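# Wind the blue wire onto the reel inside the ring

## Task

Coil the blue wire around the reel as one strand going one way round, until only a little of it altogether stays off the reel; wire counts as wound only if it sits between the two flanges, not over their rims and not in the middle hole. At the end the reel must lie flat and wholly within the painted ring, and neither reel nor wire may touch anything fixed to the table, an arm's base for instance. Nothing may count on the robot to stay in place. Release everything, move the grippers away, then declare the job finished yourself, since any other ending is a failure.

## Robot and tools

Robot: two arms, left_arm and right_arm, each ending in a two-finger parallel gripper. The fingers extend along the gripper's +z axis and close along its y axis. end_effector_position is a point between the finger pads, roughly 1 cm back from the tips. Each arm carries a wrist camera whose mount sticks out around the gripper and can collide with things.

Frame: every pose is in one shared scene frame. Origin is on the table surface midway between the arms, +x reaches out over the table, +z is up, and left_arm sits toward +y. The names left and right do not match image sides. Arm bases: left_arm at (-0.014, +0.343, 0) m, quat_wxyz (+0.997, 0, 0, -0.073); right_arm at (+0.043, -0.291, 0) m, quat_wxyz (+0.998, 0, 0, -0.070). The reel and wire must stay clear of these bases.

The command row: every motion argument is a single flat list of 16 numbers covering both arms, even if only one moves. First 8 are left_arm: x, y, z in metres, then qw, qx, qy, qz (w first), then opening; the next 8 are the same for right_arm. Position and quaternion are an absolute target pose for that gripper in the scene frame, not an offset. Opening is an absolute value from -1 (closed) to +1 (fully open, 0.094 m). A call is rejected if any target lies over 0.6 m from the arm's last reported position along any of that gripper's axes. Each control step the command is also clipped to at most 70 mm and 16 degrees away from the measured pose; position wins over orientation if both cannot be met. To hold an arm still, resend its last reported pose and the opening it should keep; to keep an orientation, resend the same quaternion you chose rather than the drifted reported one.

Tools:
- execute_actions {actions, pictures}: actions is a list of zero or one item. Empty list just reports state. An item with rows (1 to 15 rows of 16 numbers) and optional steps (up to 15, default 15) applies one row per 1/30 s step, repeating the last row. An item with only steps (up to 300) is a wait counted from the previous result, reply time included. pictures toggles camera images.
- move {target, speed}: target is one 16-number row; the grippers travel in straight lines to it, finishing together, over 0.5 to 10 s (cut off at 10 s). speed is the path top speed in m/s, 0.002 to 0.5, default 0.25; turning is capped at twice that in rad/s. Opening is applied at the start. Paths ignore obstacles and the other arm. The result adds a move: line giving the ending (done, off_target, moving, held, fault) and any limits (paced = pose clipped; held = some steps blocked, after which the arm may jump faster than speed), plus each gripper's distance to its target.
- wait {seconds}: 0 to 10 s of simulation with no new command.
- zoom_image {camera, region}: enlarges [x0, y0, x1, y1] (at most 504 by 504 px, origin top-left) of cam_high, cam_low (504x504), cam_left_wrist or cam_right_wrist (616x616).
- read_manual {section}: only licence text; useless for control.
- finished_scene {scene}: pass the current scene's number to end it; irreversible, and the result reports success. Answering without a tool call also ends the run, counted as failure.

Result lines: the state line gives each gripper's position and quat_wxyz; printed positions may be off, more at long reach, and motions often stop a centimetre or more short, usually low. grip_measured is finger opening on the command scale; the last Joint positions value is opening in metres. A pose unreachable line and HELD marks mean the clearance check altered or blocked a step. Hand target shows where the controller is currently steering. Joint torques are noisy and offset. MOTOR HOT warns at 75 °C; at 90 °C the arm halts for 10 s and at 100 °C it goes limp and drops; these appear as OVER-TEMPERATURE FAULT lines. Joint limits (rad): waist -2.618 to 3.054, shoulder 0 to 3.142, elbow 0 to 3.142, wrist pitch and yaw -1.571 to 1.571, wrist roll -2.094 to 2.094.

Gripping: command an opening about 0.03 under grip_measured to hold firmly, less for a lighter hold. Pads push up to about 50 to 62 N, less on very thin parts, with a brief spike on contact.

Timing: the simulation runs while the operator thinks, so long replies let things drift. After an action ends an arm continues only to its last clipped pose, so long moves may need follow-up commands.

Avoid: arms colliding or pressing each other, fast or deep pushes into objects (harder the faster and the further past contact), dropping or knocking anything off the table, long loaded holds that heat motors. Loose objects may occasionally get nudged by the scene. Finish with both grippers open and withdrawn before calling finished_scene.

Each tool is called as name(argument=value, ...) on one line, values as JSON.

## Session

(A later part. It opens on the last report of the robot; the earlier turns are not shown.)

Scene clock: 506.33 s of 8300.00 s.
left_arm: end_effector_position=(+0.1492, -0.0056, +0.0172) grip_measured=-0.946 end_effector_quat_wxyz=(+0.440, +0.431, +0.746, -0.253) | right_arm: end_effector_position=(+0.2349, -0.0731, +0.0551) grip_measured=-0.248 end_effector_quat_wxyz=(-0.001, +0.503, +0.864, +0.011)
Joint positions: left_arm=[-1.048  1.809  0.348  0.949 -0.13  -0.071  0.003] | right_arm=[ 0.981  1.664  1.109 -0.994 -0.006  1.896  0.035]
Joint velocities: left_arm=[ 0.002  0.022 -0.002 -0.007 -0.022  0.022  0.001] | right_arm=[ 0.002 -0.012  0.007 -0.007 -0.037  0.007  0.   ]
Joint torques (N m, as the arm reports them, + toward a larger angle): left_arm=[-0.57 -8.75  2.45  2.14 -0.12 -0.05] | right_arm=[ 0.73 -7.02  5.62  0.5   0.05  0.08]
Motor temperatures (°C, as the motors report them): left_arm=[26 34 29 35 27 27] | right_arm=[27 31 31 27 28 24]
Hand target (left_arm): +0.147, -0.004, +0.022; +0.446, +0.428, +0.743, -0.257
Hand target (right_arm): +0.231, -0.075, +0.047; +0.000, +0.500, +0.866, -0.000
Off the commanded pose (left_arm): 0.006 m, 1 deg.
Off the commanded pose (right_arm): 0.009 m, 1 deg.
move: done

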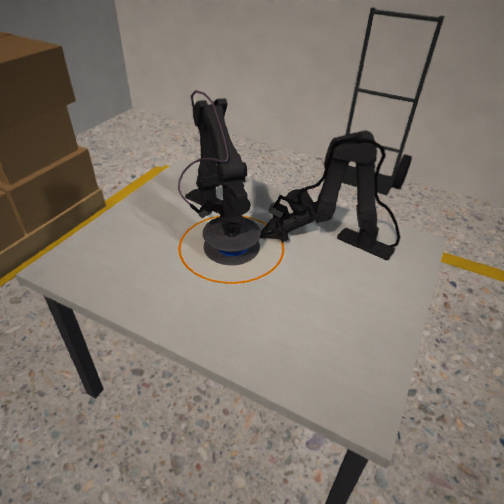

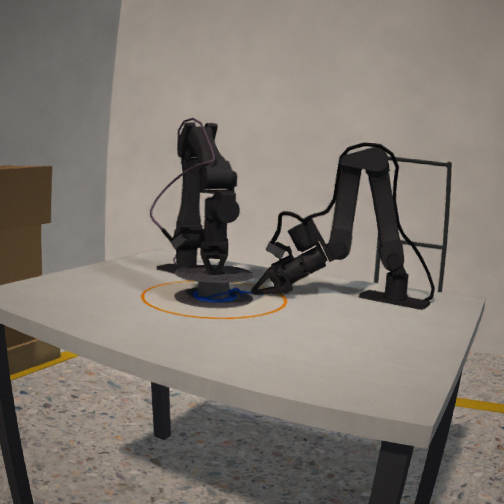

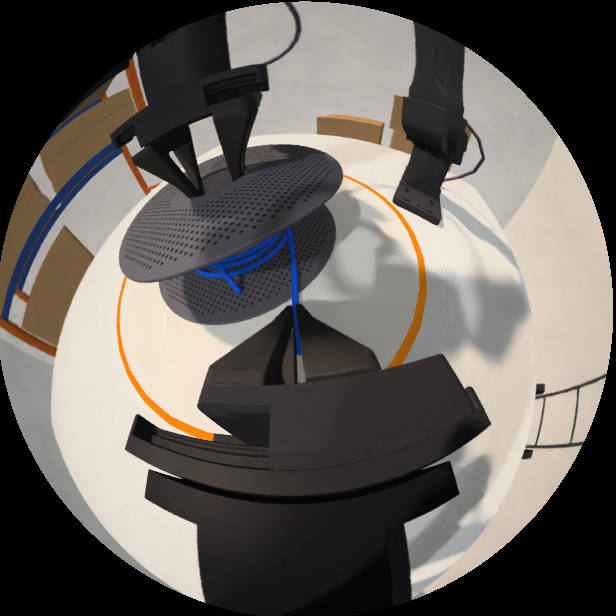

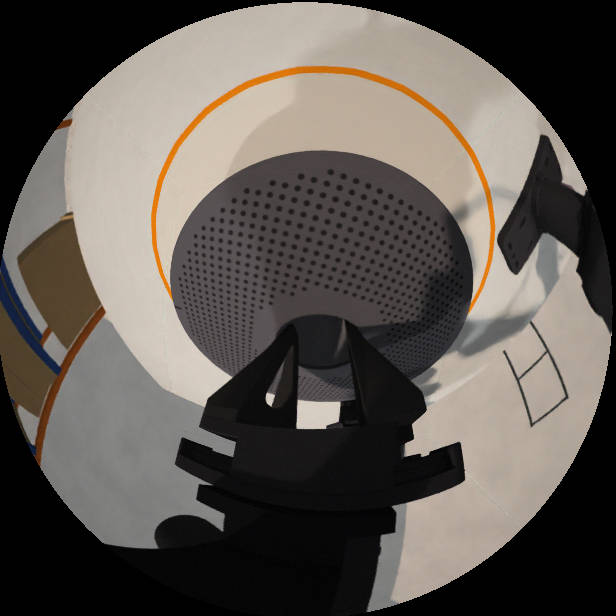

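move(target=[0.183,0.012,0.040,0.4086,0.5219,0.6801,-0.3135,-0.965,0.231,-0.075,0.047,0,0.5,0.866,0,-0.24], speed=0.04)

zoom_image(camera="cam_low", region=[150,245,310,325])

Scene clock: 521.83 s of 8300.00 s.
left_arm: end_effector_position=(+0.1786, +0.0182, +0.0258) grip_measured=-0.946 end_effector_quat_wxyz=(+0.397, +0.521, +0.690, -0.307) | right_arm: end_effector_position=(+0.2349, -0.0731, +0.0551) grip_measured=-0.248 end_effector_quat_wxyz=(-0.001, +0.503, +0.864, +0.011)
Joint positions: left_arm=[-0.714  1.735  0.374  0.797  0.382  0.221  0.003] | right_arm=[ 0.981  1.664  1.109 -0.994 -0.006  1.896  0.035]
Joint velocities: left_arm=[-0.012  0.007 -0.012 -0.081  0.037  0.007  0.   ] | right_arm=[-0.012  0.007  0.012  0.022 -0.007 -0.051  0.   ]
Joint torques (N m, as the arm reports them, + toward a larger angle): left_arm=[ 0.75 -9.67  6.42  1.63  0.29  0.1 ] | right_arm=[ 0.74 -7.03  5.64  0.5   0.04  0.08]
Motor temperatures (°C, as the motors report them): left_arm=[26 33 29 36 27 27] | right_arm=[27 31 31 27 28 24]
Hand target (left_arm): +0.184, +0.013, +0.039; +0.410, +0.523, +0.679, -0.311
Hand target (right_arm): +0.231, -0.075, +0.047; +0.000, +0.500, +0.866, -0.000
Off the commanded pose (left_arm): 0.016 m, 2 deg.
Off the commanded pose (right_arm): 0.009 m, 1 deg.
After step 90, 8.87 s passed at rest.
move: off_target (left_arm)

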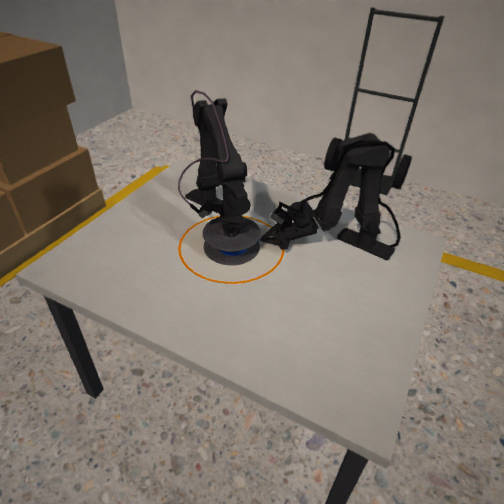

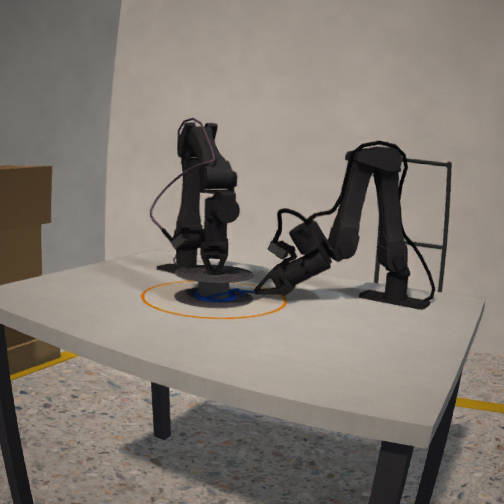

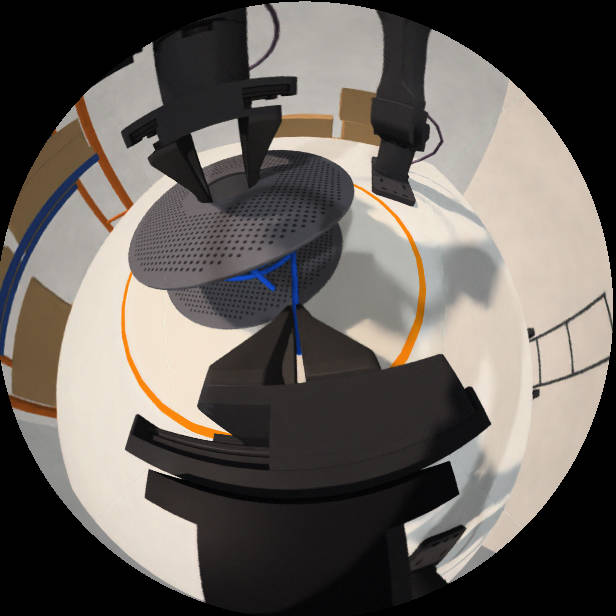

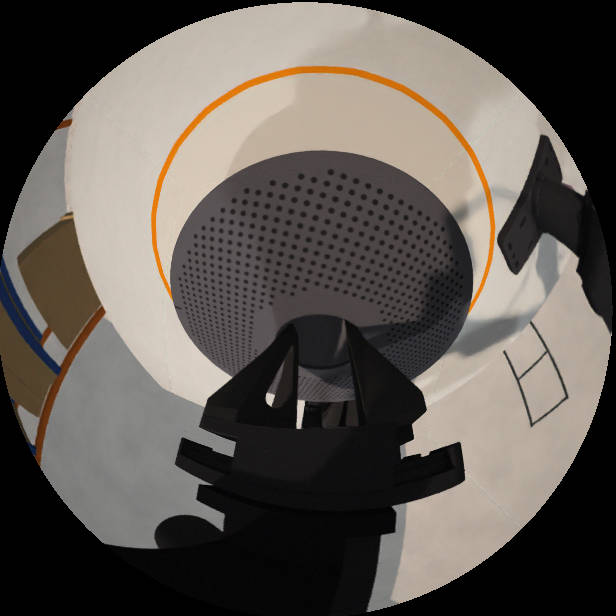

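Region (150, 245, 310, 325) of cam_low's 504x504 image, scaled by 3.150, with more detail than that image has.

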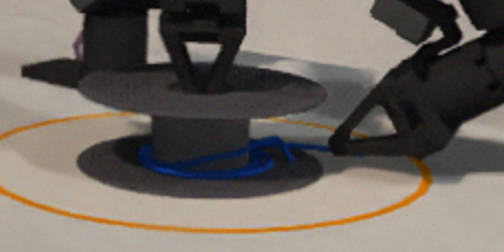

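move(target=[0.186,0.014,0.056,0.4086,0.5219,0.6801,-0.3135,-0.965,0.231,-0.075,0.047,0,0.5,0.866,0,-0.24], speed=0.03)

zoom_image(camera="cam_low", region=[150,245,310,325])

Scene clock: 526.90 s of 8300.00 s.
left_arm: end_effector_position=(+0.1805, +0.0192, +0.0418) grip_measured=-0.946 end_effector_quat_wxyz=(+0.395, +0.521, +0.691, -0.309) | right_arm: end_effector_position=(+0.2349, -0.0731, +0.0551) grip_measured=-0.248 end_effector_quat_wxyz=(-0.001, +0.503, +0.864, +0.011)
Joint positions: left_arm=[-0.702  1.645  0.395  0.683  0.395  0.224  0.003] | right_arm=[ 0.981  1.664  1.109 -0.994 -0.006  1.896  0.035]
Joint velocities: left_arm=[-0.017 -0.012 -0.017 -0.037  0.051  0.051 -0.   ] | right_arm=[-0.002 -0.017 -0.012  0.007  0.037  0.037 -0.   ]
Joint torques (N m, as the arm reports them, + toward a larger angle): left_arm=[ 0.76 -9.28  7.31  1.7   0.21  0.03] | right_arm=[ 0.72 -7.02  5.61  0.5   0.05  0.08]
Motor temperatures (°C, as the motors report them): left_arm=[26 33 29 36 27 27] | right_arm=[27 31 31 27 28 24]
Hand target (left_arm): +0.186, +0.014, +0.056; +0.409, +0.522, +0.680, -0.313
Hand target (right_arm): +0.231, -0.075, +0.047; +0.000, +0.500, +0.866, -0.000
Off the commanded pose (left_arm): 0.016 m, 2 deg.
Off the commanded pose (right_arm): 0.009 m, 1 deg.
After step 90, 0.80 s passed at rest.
move: off_target (left_arm)

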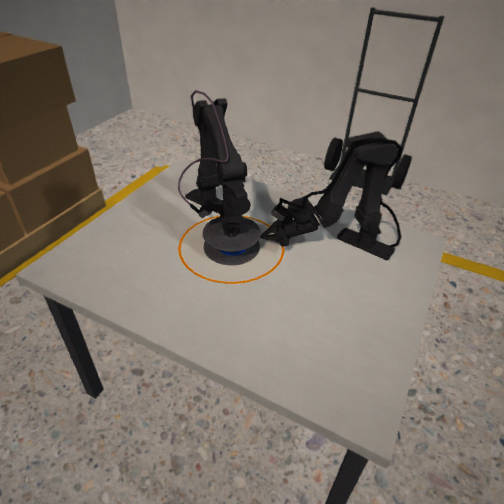

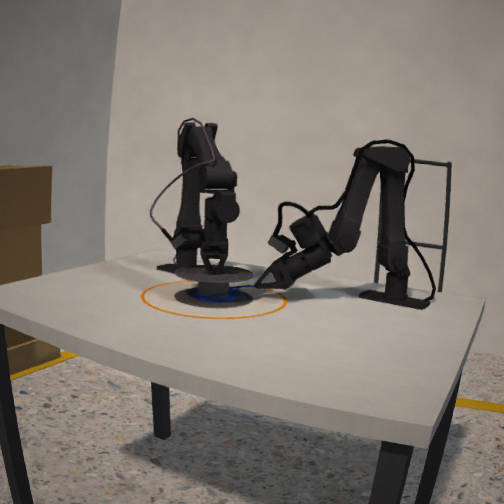

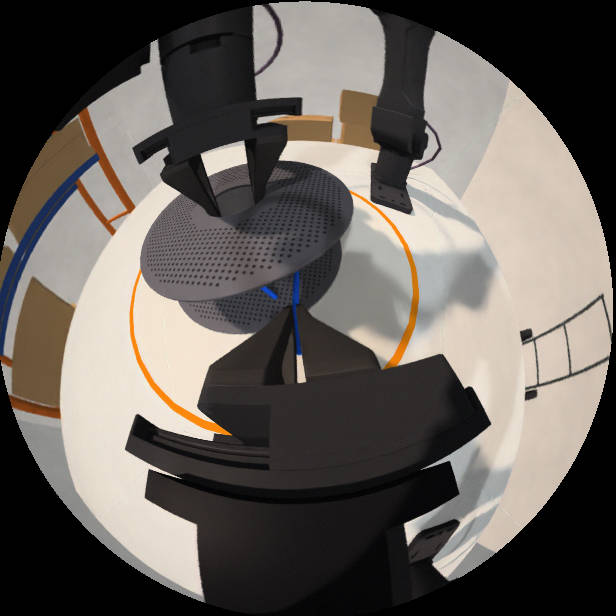

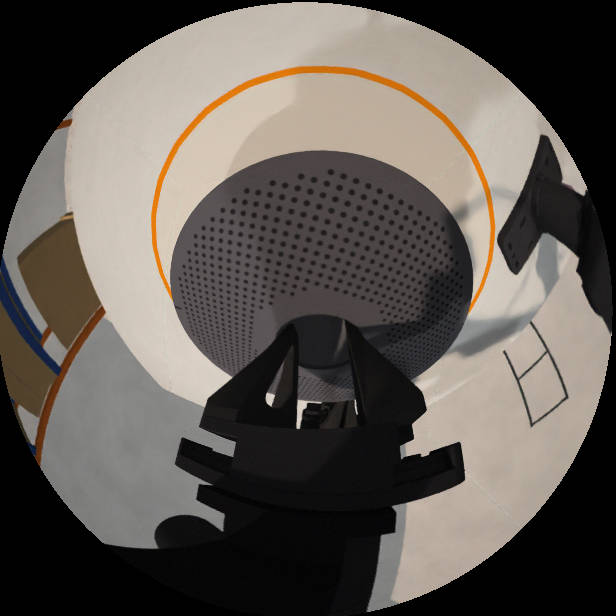

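Region (150, 245, 310, 325) of cam_low's 504x504 image, scaled by 3.150, with more detail than that image has.

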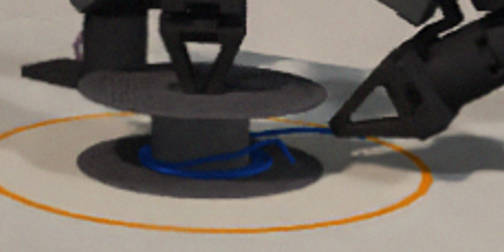

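move(target=[0.222,0.017,0.052,0.3642,0.6061,0.6061,-0.3642,-0.965,0.231,-0.075,0.047,0,0.5,0.866,0,-0.24], speed=0.04)

zoom_image(camera="cam_low", region=[150,245,310,325])

Scene clock: 535.37 s of 8300.00 s.
left_arm: end_effector_position=(+0.2184, +0.0214, +0.0456) grip_measured=-0.946 end_effector_quat_wxyz=(+0.361, +0.604, +0.615, -0.356) | right_arm: end_effector_position=(+0.2349, -0.0731, +0.0551) grip_measured=-0.248 end_effector_quat_wxyz=(-0.001, +0.503, +0.864, +0.011)
Joint positions: left_arm=[-0.48   1.779  0.641  0.391  0.774  0.572  0.003] | right_arm=[ 0.981  1.664  1.109 -0.994 -0.006  1.896  0.035]
Joint velocities: left_arm=[ 0.002  0.007 -0.022  0.007  0.066  0.007 -0.001] | right_arm=[-0.002  0.012  0.002 -0.051  0.022  0.022 -0.   ]
Joint torques (N m, as the arm reports them, + toward a larger angle): left_arm=[ 0.81 -7.3   7.82  1.47  0.51  0.03] | right_arm=[ 0.74 -7.03  5.64  0.5   0.05  0.08]
Motor temperatures (°C, as the motors report them): left_arm=[26 33 29 35 27 27] | right_arm=[27 31 31 27 28 24]
Hand target (left_arm): +0.222, +0.018, +0.050; +0.364, +0.607, +0.606, -0.363
Hand target (right_arm): +0.231, -0.075, +0.047; +0.000, +0.500, +0.866, -0.000
Off the commanded pose (left_arm): 0.009 m, 1 deg.
Off the commanded pose (right_arm): 0.009 m, 1 deg.
After step 90, 1.83 s passed at rest.
move: done

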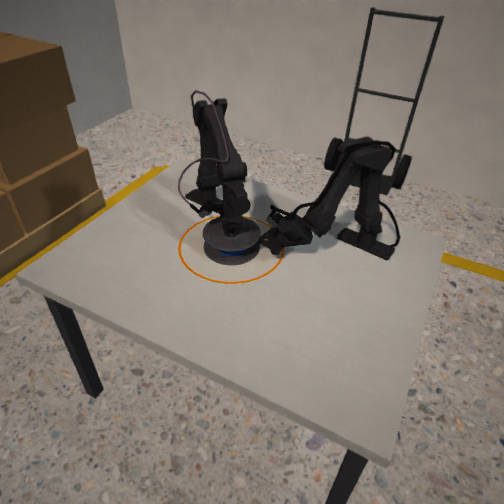

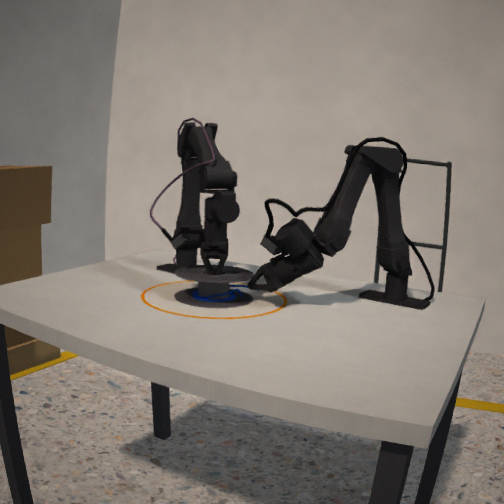

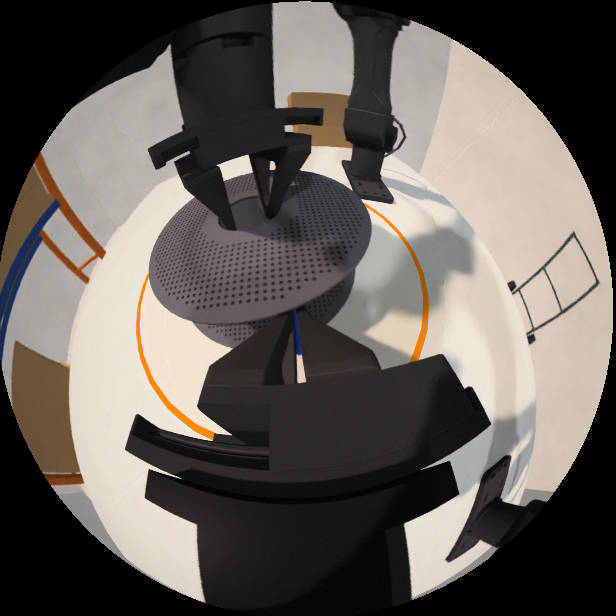

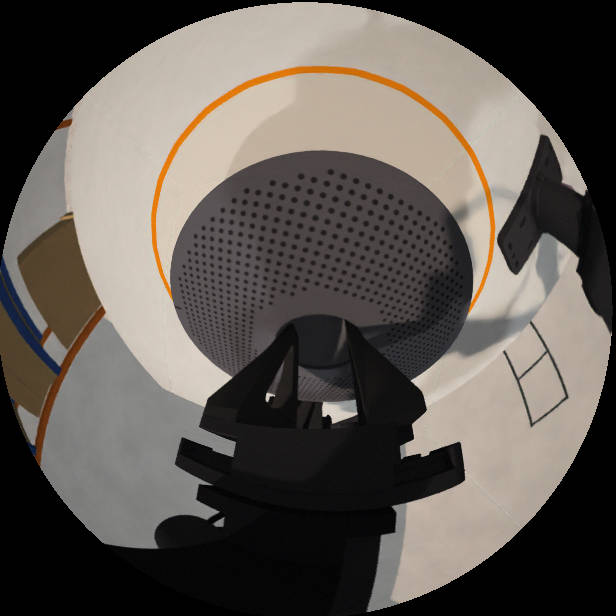

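Region (150, 245, 310, 325) of cam_low's 504x504 image, scaled by 3.150, with more detail than that image has.

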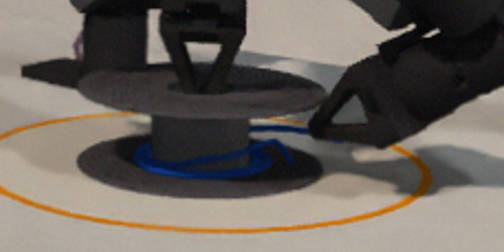

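move(target=[0.250,0.010,0.038,0.3642,0.6061,0.6061,-0.3642,-0.965,0.231,-0.075,0.047,0,0.5,0.866,0,-0.24], speed=0.03)

zoom_image(camera="cam_low", region=[150,245,310,325])

Scene clock: 540.77 s of 8300.00 s.
left_arm: end_effector_position=(+0.2445, +0.0140, +0.0326) grip_measured=-0.946 end_effector_quat_wxyz=(+0.359, +0.604, +0.615, -0.359) | right_arm: end_effector_position=(+0.2349, -0.0731, +0.0551) grip_measured=-0.248 end_effector_quat_wxyz=(-0.001, +0.503, +0.864, +0.011)
Joint positions: left_arm=[-0.448  1.903  0.748  0.381  0.803  0.604  0.003] | right_arm=[ 0.981  1.664  1.109 -0.994 -0.006  1.896  0.035]
Joint velocities: left_arm=[-0.002 -0.002 -0.017  0.007  0.007  0.081 -0.   ] | right_arm=[-0.012 -0.002 -0.012 -0.037 -0.022 -0.081  0.   ]
Joint torques (N m, as the arm reports them, + toward a larger angle): left_arm=[ 0.71 -8.57  7.76  1.4   0.51  0.04] | right_arm=[ 0.73 -7.04  5.63  0.5   0.05  0.08]
Motor temperatures (°C, as the motors report them): left_arm=[26 32 30 35 27 27] | right_arm=[27 31 31 27 28 24]
Hand target (left_arm): +0.250, +0.011, +0.038; +0.364, +0.606, +0.606, -0.364
Hand target (right_arm): +0.231, -0.075, +0.047; +0.000, +0.500, +0.866, -0.000
Off the commanded pose (left_arm): 0.009 m, 1 deg.
Off the commanded pose (right_arm): 0.009 m, 1 deg.
After step 90, 1.00 s passed at rest.
move: done

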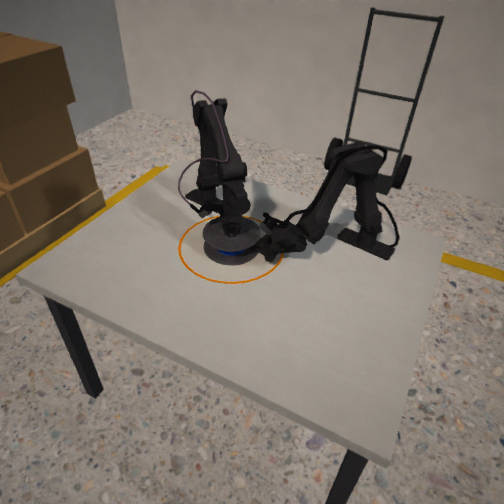

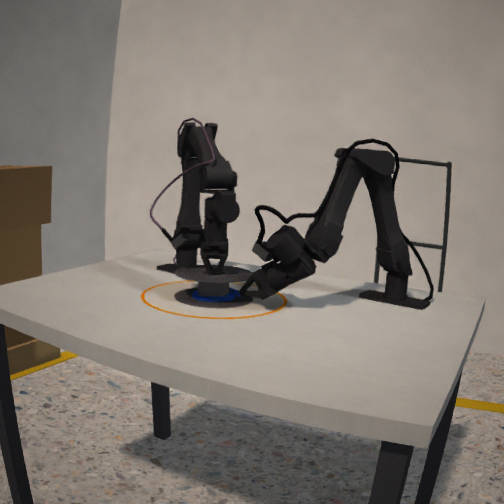

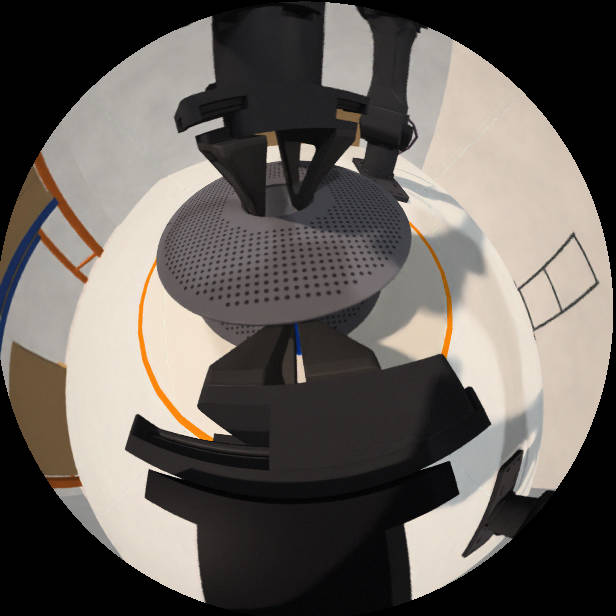

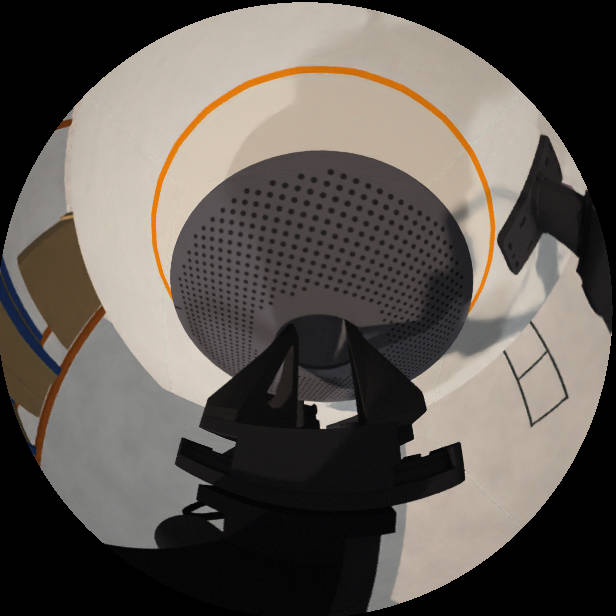

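Region (150, 245, 310, 325) of cam_low's 504x504 image, scaled by 3.150, with more detail than that image has.

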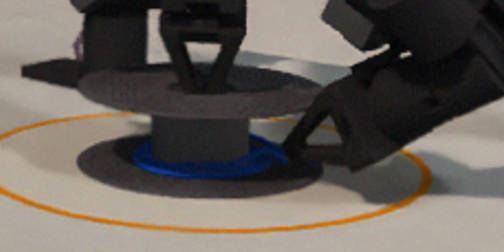

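move(target=[0.268,0.002,0.032,0.3642,0.6061,0.6061,-0.3642,-0.965,0.231,-0.075,0.047,0,0.5,0.866,0,-0.24], speed=0.02)

zoom_image(camera="cam_low", region=[150,245,310,325])

Scene clock: 548.37 s of 8300.00 s.
left_arm: end_effector_position=(+0.2584, +0.0076, +0.0231) grip_measured=-0.946 end_effector_quat_wxyz=(+0.349, +0.604, +0.618, -0.362) | right_arm: end_effector_position=(+0.2349, -0.0731, +0.0551) grip_measured=-0.248 end_effector_quat_wxyz=(-0.001, +0.503, +0.864, +0.011)
Joint positions: left_arm=[-0.438  1.977  0.826  0.348  0.815  0.617  0.003] | right_arm=[ 0.981  1.664  1.109 -0.994 -0.006  1.896  0.035]
Joint velocities: left_arm=[-0.017 -0.012  0.017 -0.007  0.037 -0.037 -0.   ] | right_arm=[-0.002  0.007  0.002 -0.007  0.051 -0.037 -0.001]
Joint torques (N m, as the arm reports them, + toward a larger angle): left_arm=[ 0.69 -9.58  8.26  1.54  0.46  0.02] | right_arm=[ 0.75 -7.02  5.63  0.5   0.05  0.08]
Motor temperatures (°C, as the motors report them): left_arm=[26 32 30 35 27 27] | right_arm=[27 31 31 27 28 24]
Hand target (left_arm): +0.268, +0.003, +0.032; +0.364, +0.606, +0.606, -0.364
Hand target (right_arm): +0.231, -0.075, +0.047; +0.000, +0.500, +0.866, -0.000
Off the commanded pose (left_arm): 0.014 m, 2 deg.
Off the commanded pose (right_arm): 0.009 m, 1 deg.
After step 90, 3.07 s passed at rest.
move: off_target (left_arm)

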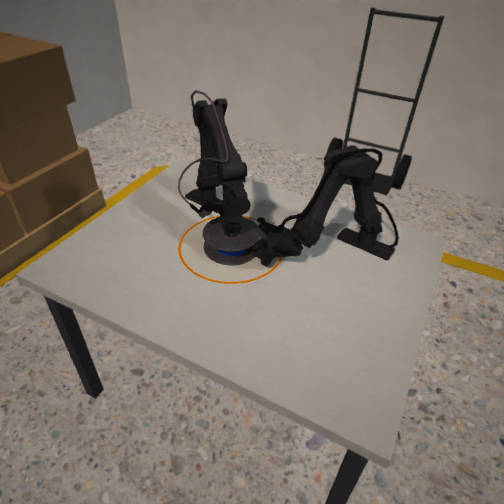

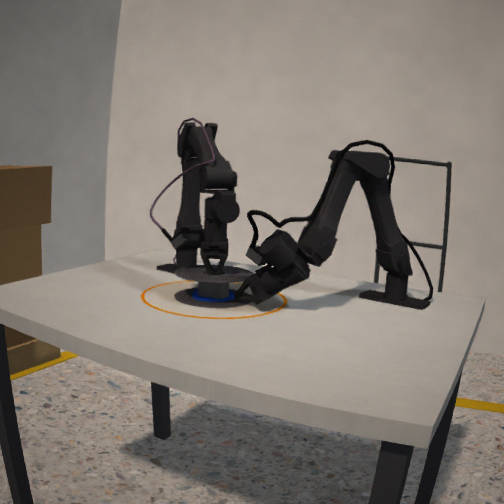

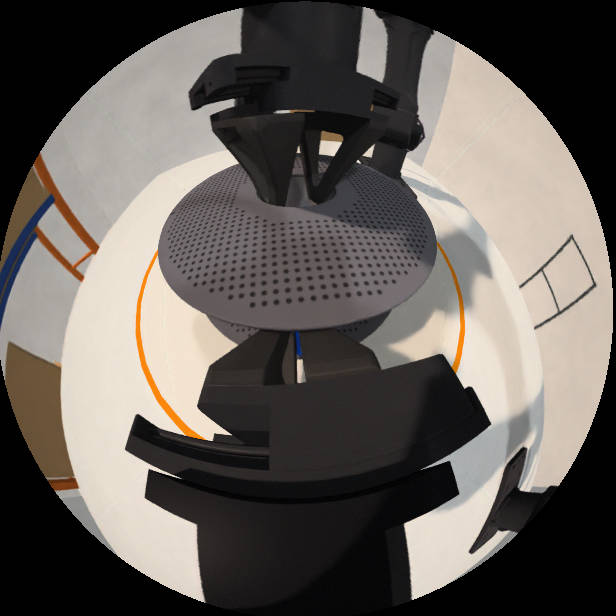

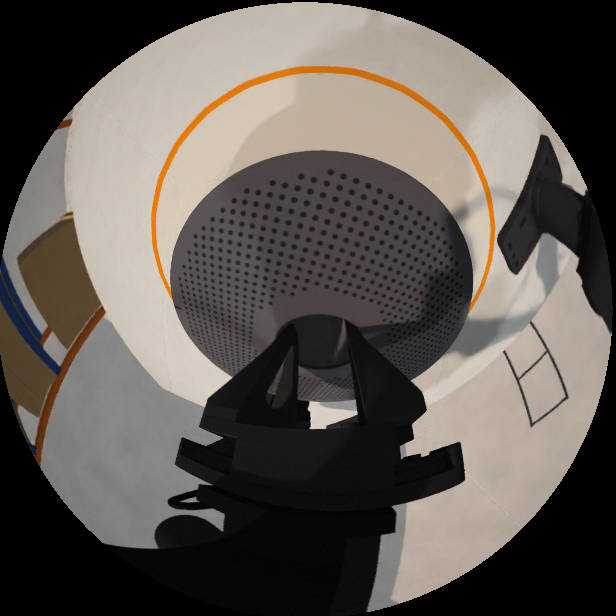

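Region (150, 245, 310, 325) of cam_low's 504x504 image, scaled by 3.150, with more detail than that image has.

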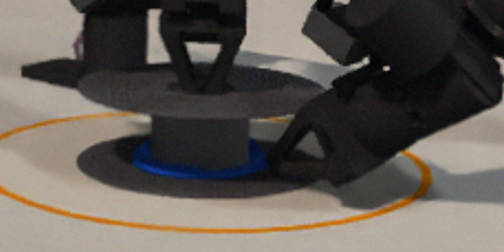

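move(target=[0.262,0.005,0.032,0.3642,0.6061,0.6061,-0.3642,-0.78,0.231,-0.075,0.047,0,0.5,0.866,0,-0.24], speed=0.02)

move(target=[0.262,0.075,0.060,0.3642,0.6061,0.6061,-0.3642,-0.78,0.231,-0.075,0.047,0,0.5,0.866,0,-0.24], speed=0.06)

zoom_image(camera="cam_left_wrist", region=[150,150,450,350])

Scene clock: 553.53 s of 8300.00 s.
left_arm: end_effector_position=(+0.2589, +0.0079, +0.0225) grip_measured=-0.782 end_effector_quat_wxyz=(+0.349, +0.604, +0.619, -0.360) | right_arm: end_effector_position=(+0.2349, -0.0731, +0.0551) grip_measured=-0.248 end_effector_quat_wxyz=(-0.001, +0.503, +0.864, +0.011)
Joint positions: left_arm=[-0.438  1.977  0.826  0.347  0.811  0.618  0.01 ] | right_arm=[ 0.981  1.664  1.109 -0.994 -0.006  1.896  0.035]
Joint velocities: left_arm=[ 0.002 -0.002 -0.017 -0.022  0.022  0.022  0.   ] | right_arm=[-0.002 -0.002 -0.007  0.066  0.037 -0.081 -0.   ]
Joint torques (N m, as the arm reports them, + toward a larger angle): left_arm=[  0.36 -11.22   5.6    1.7    0.51   0.  ] | right_arm=[ 0.72 -7.05  5.63  0.49  0.05  0.08]
Motor temperatures (°C, as the motors report them): left_arm=[26 33 30 35 27 27] | right_arm=[27 31 31 27 28 24]
Hand target (left_arm): +0.262, +0.005, +0.032; +0.364, +0.606, +0.606, -0.364
Hand target (right_arm): +0.231, -0.075, +0.047; +0.000, +0.500, +0.866, -0.000
Off the commanded pose (left_arm): 0.010 m, 2 deg.
Off the commanded pose (right_arm): 0.009 m, 1 deg.
After step 90, 0.97 s passed at rest.
move: done

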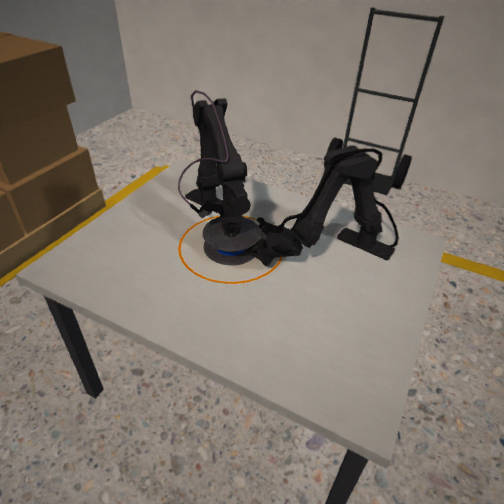

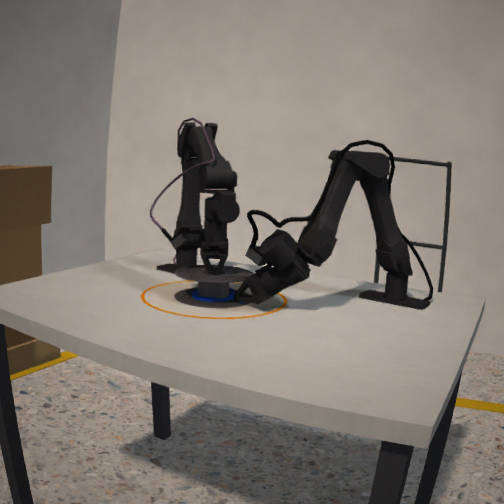

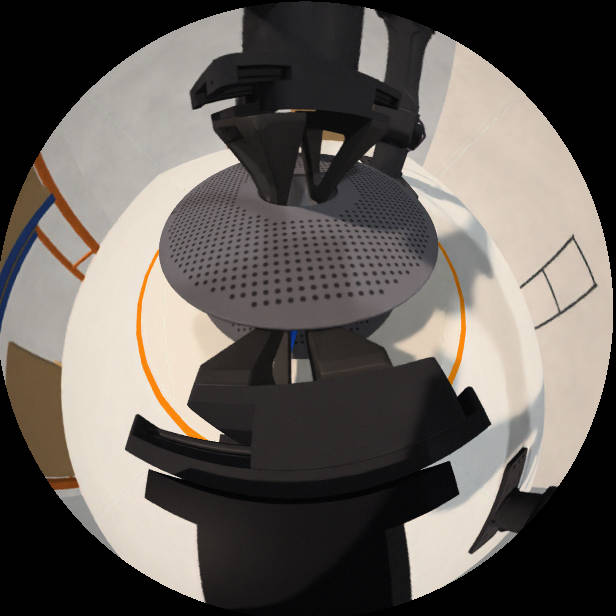

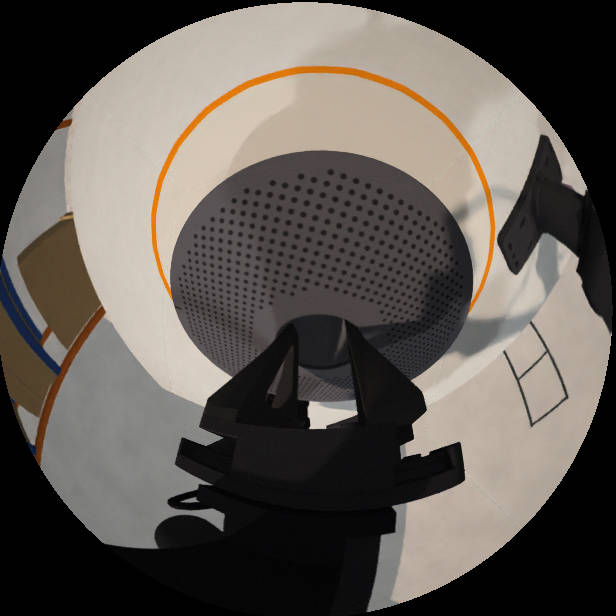

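Scene clock: 555.37 s of 8300.00 s.
left_arm: end_effector_position=(+0.2655, +0.0742, +0.0509) grip_measured=-0.782 end_effector_quat_wxyz=(+0.359, +0.607, +0.614, -0.355) | right_arm: end_effector_position=(+0.2349, -0.0731, +0.0551) grip_measured=-0.248 end_effector_quat_wxyz=(-0.001, +0.503, +0.864, +0.011)
Joint positions: left_arm=[-0.243  1.81   0.779  0.068  0.931  0.856  0.01 ] | right_arm=[ 0.981  1.664  1.109 -0.994 -0.006  1.896  0.035]
Joint velocities: left_arm=[-0.007 -0.007 -0.002 -0.051  0.022  0.022  0.001] | right_arm=[-0.002 -0.012  0.007  0.095  0.037  0.022  0.001]
Joint torques (N m, as the arm reports them, + toward a larger angle): left_arm=[  0.57 -11.63   5.     1.05   0.63   0.08] | right_arm=[ 0.74 -7.02  5.61  0.5   0.05  0.08]
Motor temperatures (°C, as the motors report them): left_arm=[26 33 30 34 27 27] | right_arm=[27 31 31 27 28 24]
Hand target (left_arm): +0.261, +0.076, +0.059; +0.363, +0.608, +0.606, -0.363
Hand target (right_arm): +0.231, -0.075, +0.047; +0.000, +0.500, +0.866, -0.000
Off the commanded pose (left_arm): 0.010 m, 1 deg.
Off the commanded pose (right_arm): 0.009 m, 1 deg.
move: done

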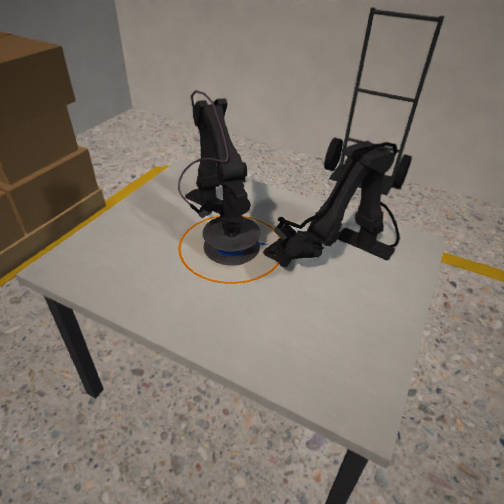

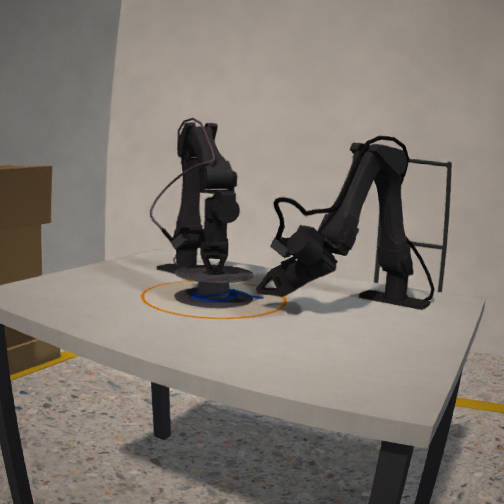

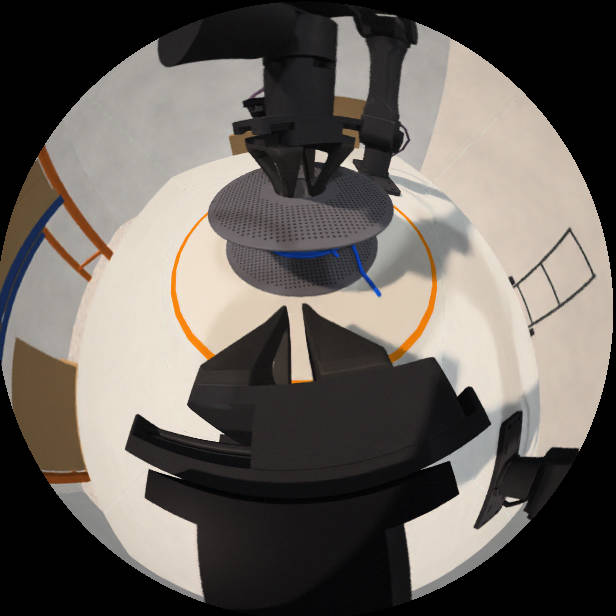

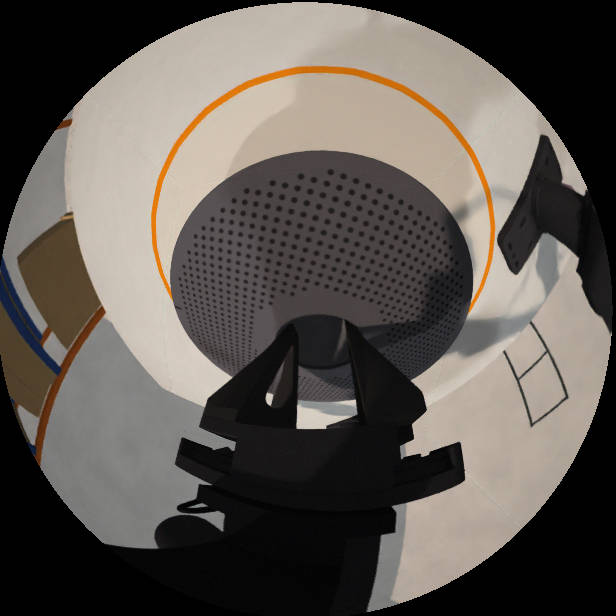

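Region (150, 150, 450, 350) of cam_left_wrist's 616x616 image, scaled by 1.680, with more detail than that image has.

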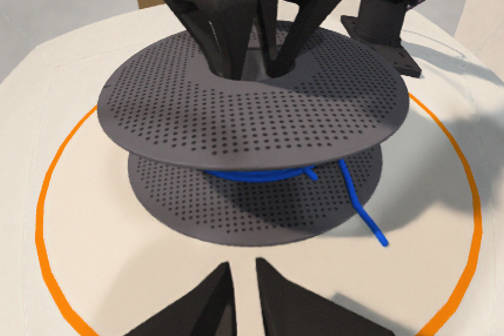

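move(target=[0.20,0.16,0.13,0.2706,0.6533,0.6533,-0.2706,-0.78,0.231,-0.075,0.052,0,0.5,0.866,0,-0.7], speed=0.15)

zoom_image(camera="cam_high", region=[170,200,300,300])

Scene clock: 624.77 s of 8300.00 s.
left_arm: end_effector_position=(+0.1948, +0.1601, +0.1182) grip_measured=-0.782 end_effector_quat_wxyz=(+0.255, +0.654, +0.657, -0.274) | right_arm: end_effector_position=(+0.2350, -0.0729, +0.0551) grip_measured=-0.698 end_effector_quat_wxyz=(-0.000, +0.503, +0.864, +0.012)
Joint positions: left_arm=[-0.128  1.344  0.861 -0.86   0.739  1.203  0.01 ] | right_arm=[ 0.981  1.664  1.109 -0.993 -0.006  1.896  0.014]
Joint velocities: left_arm=[ 0.012 -0.022 -0.012  0.051 -0.051  0.022  0.001] | right_arm=[-0.017  0.007 -0.002 -0.051  0.007  0.037 -0.001]
Joint torques (N m, as the arm reports them, + toward a larger angle): left_arm=[ 0.83 -6.32  9.31  0.53  0.5   0.11] | right_arm=[ 0.73 -7.54  7.07  0.27  0.05  0.08]
Motor temperatures (°C, as the motors report them): left_arm=[26 34 29 32 27 27] | right_arm=[27 31 31 27 28 24]
Hand target (left_arm): +0.198, +0.160, +0.130; +0.267, +0.656, +0.652, -0.271
Hand target (right_arm): +0.231, -0.075, +0.052; +0.000, +0.500, +0.866, -0.000
Off the commanded pose (left_arm): 0.013 m, 2 deg.
Off the commanded pose (right_arm): 0.005 m, 1 deg.
After step 90, 64.73 s passed at rest.
move: off_target (left_arm)

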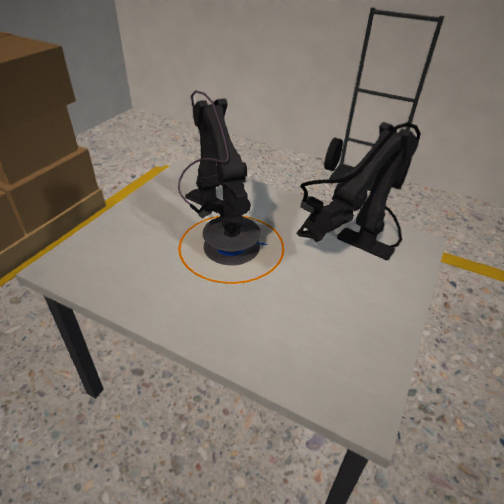

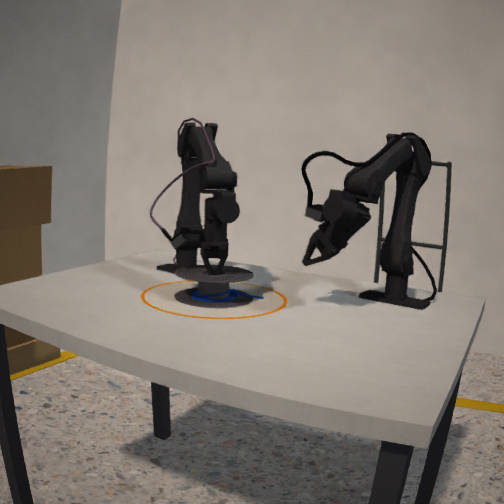

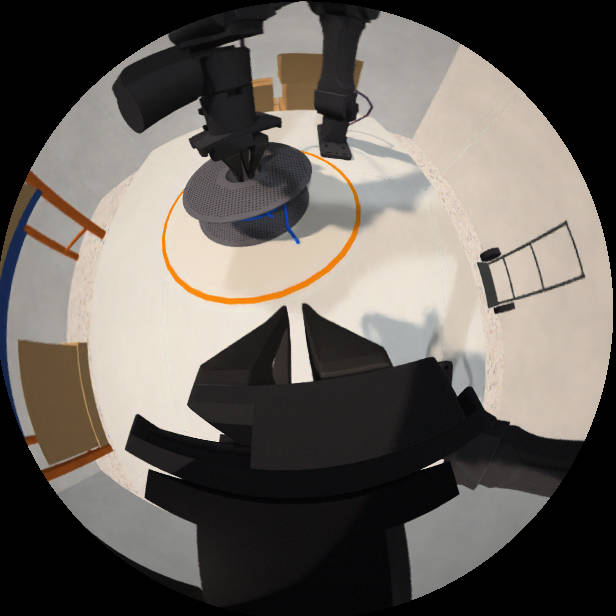

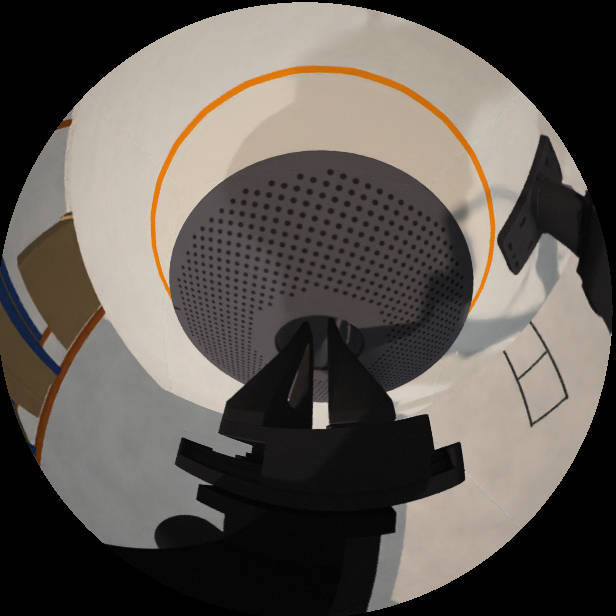

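Region (170, 200, 300, 300) of cam_high's 504x504 image, scaled by 3.877, with more detail than that image has; it fills the top 388 rows of this view, and the rest is white.

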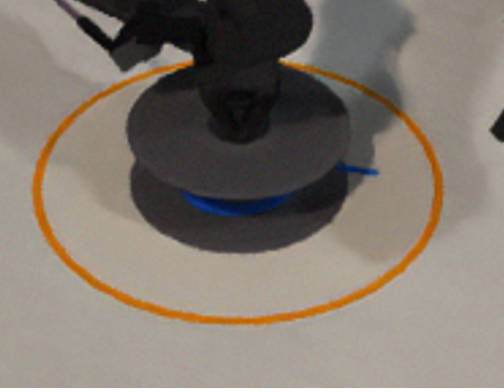

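move(target=[0.150,0.030,0.055,0.3440,0.4050,0.8304,-0.1678,-0.5,0.231,-0.075,0.047,0,0.5,0.866,0,-0.24], speed=0.15)

Scene clock: 635.20 s of 8300.00 s.
left_arm: end_effector_position=(+0.1464, +0.0385, +0.0491) grip_measured=-0.502 end_effector_quat_wxyz=(+0.330, +0.407, +0.836, -0.163) | right_arm: end_effector_position=(+0.2350, -0.0729, +0.0551) grip_measured=-0.249 end_effector_quat_wxyz=(-0.000, +0.503, +0.864, +0.012)
Joint positions: left_arm=[-1.037  1.392  0.528  0.029 -0.185 -0.206  0.023] | right_arm=[ 0.981  1.664  1.109 -0.993 -0.006  1.896  0.035]
Joint velocities: left_arm=[-0.007  0.022 -0.007  0.037 -0.007  0.051  0.   ] | right_arm=[-0.022 -0.002 -0.017  0.037  0.007  0.022  0.002]
Joint torques (N m, as the arm reports them, + toward a larger angle): left_arm=[-0.71 -4.03  9.24  1.8  -0.2  -0.16] | right_arm=[ 0.73 -7.04  5.6   0.48  0.05  0.08]
Motor temperatures (°C, as the motors report them): left_arm=[26 33 30 32 27 27] | right_arm=[27 31 31 26 28 24]
Hand target (left_arm): +0.151, +0.026, +0.060; +0.346, +0.398, +0.832, -0.174
Hand target (right_arm): +0.231, -0.075, +0.047; +0.000, +0.500, +0.866, -0.000
Off the commanded pose (left_arm): 0.011 m, 2 deg.
Off the commanded pose (right_arm): 0.009 m, 1 deg.
After step 90, 4.57 s passed at rest.
move: off_target (left_arm)

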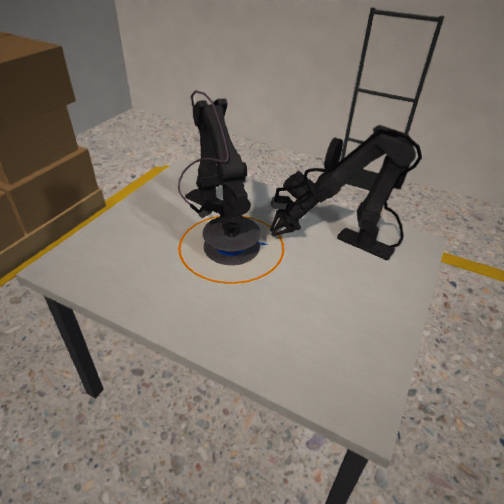

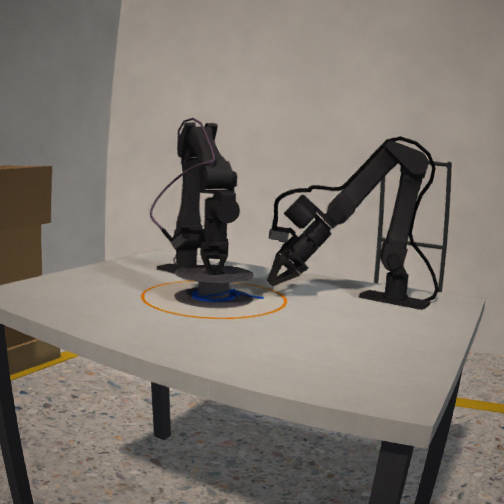

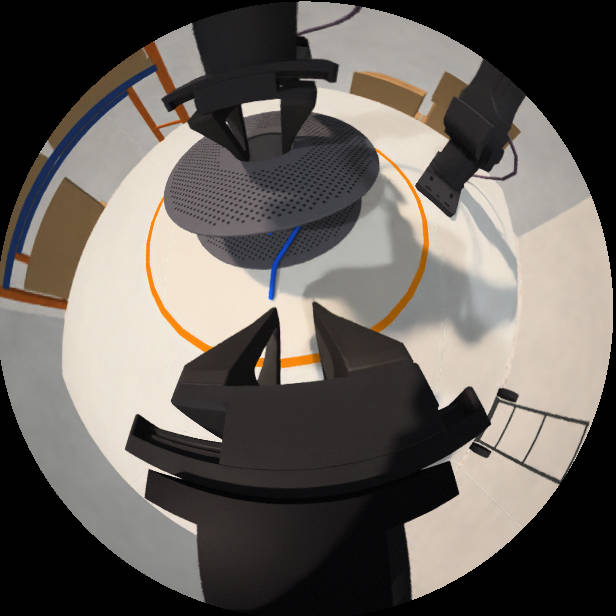

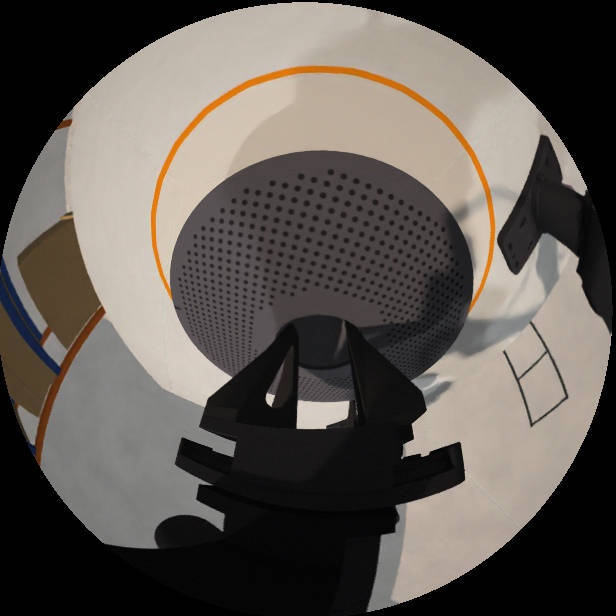

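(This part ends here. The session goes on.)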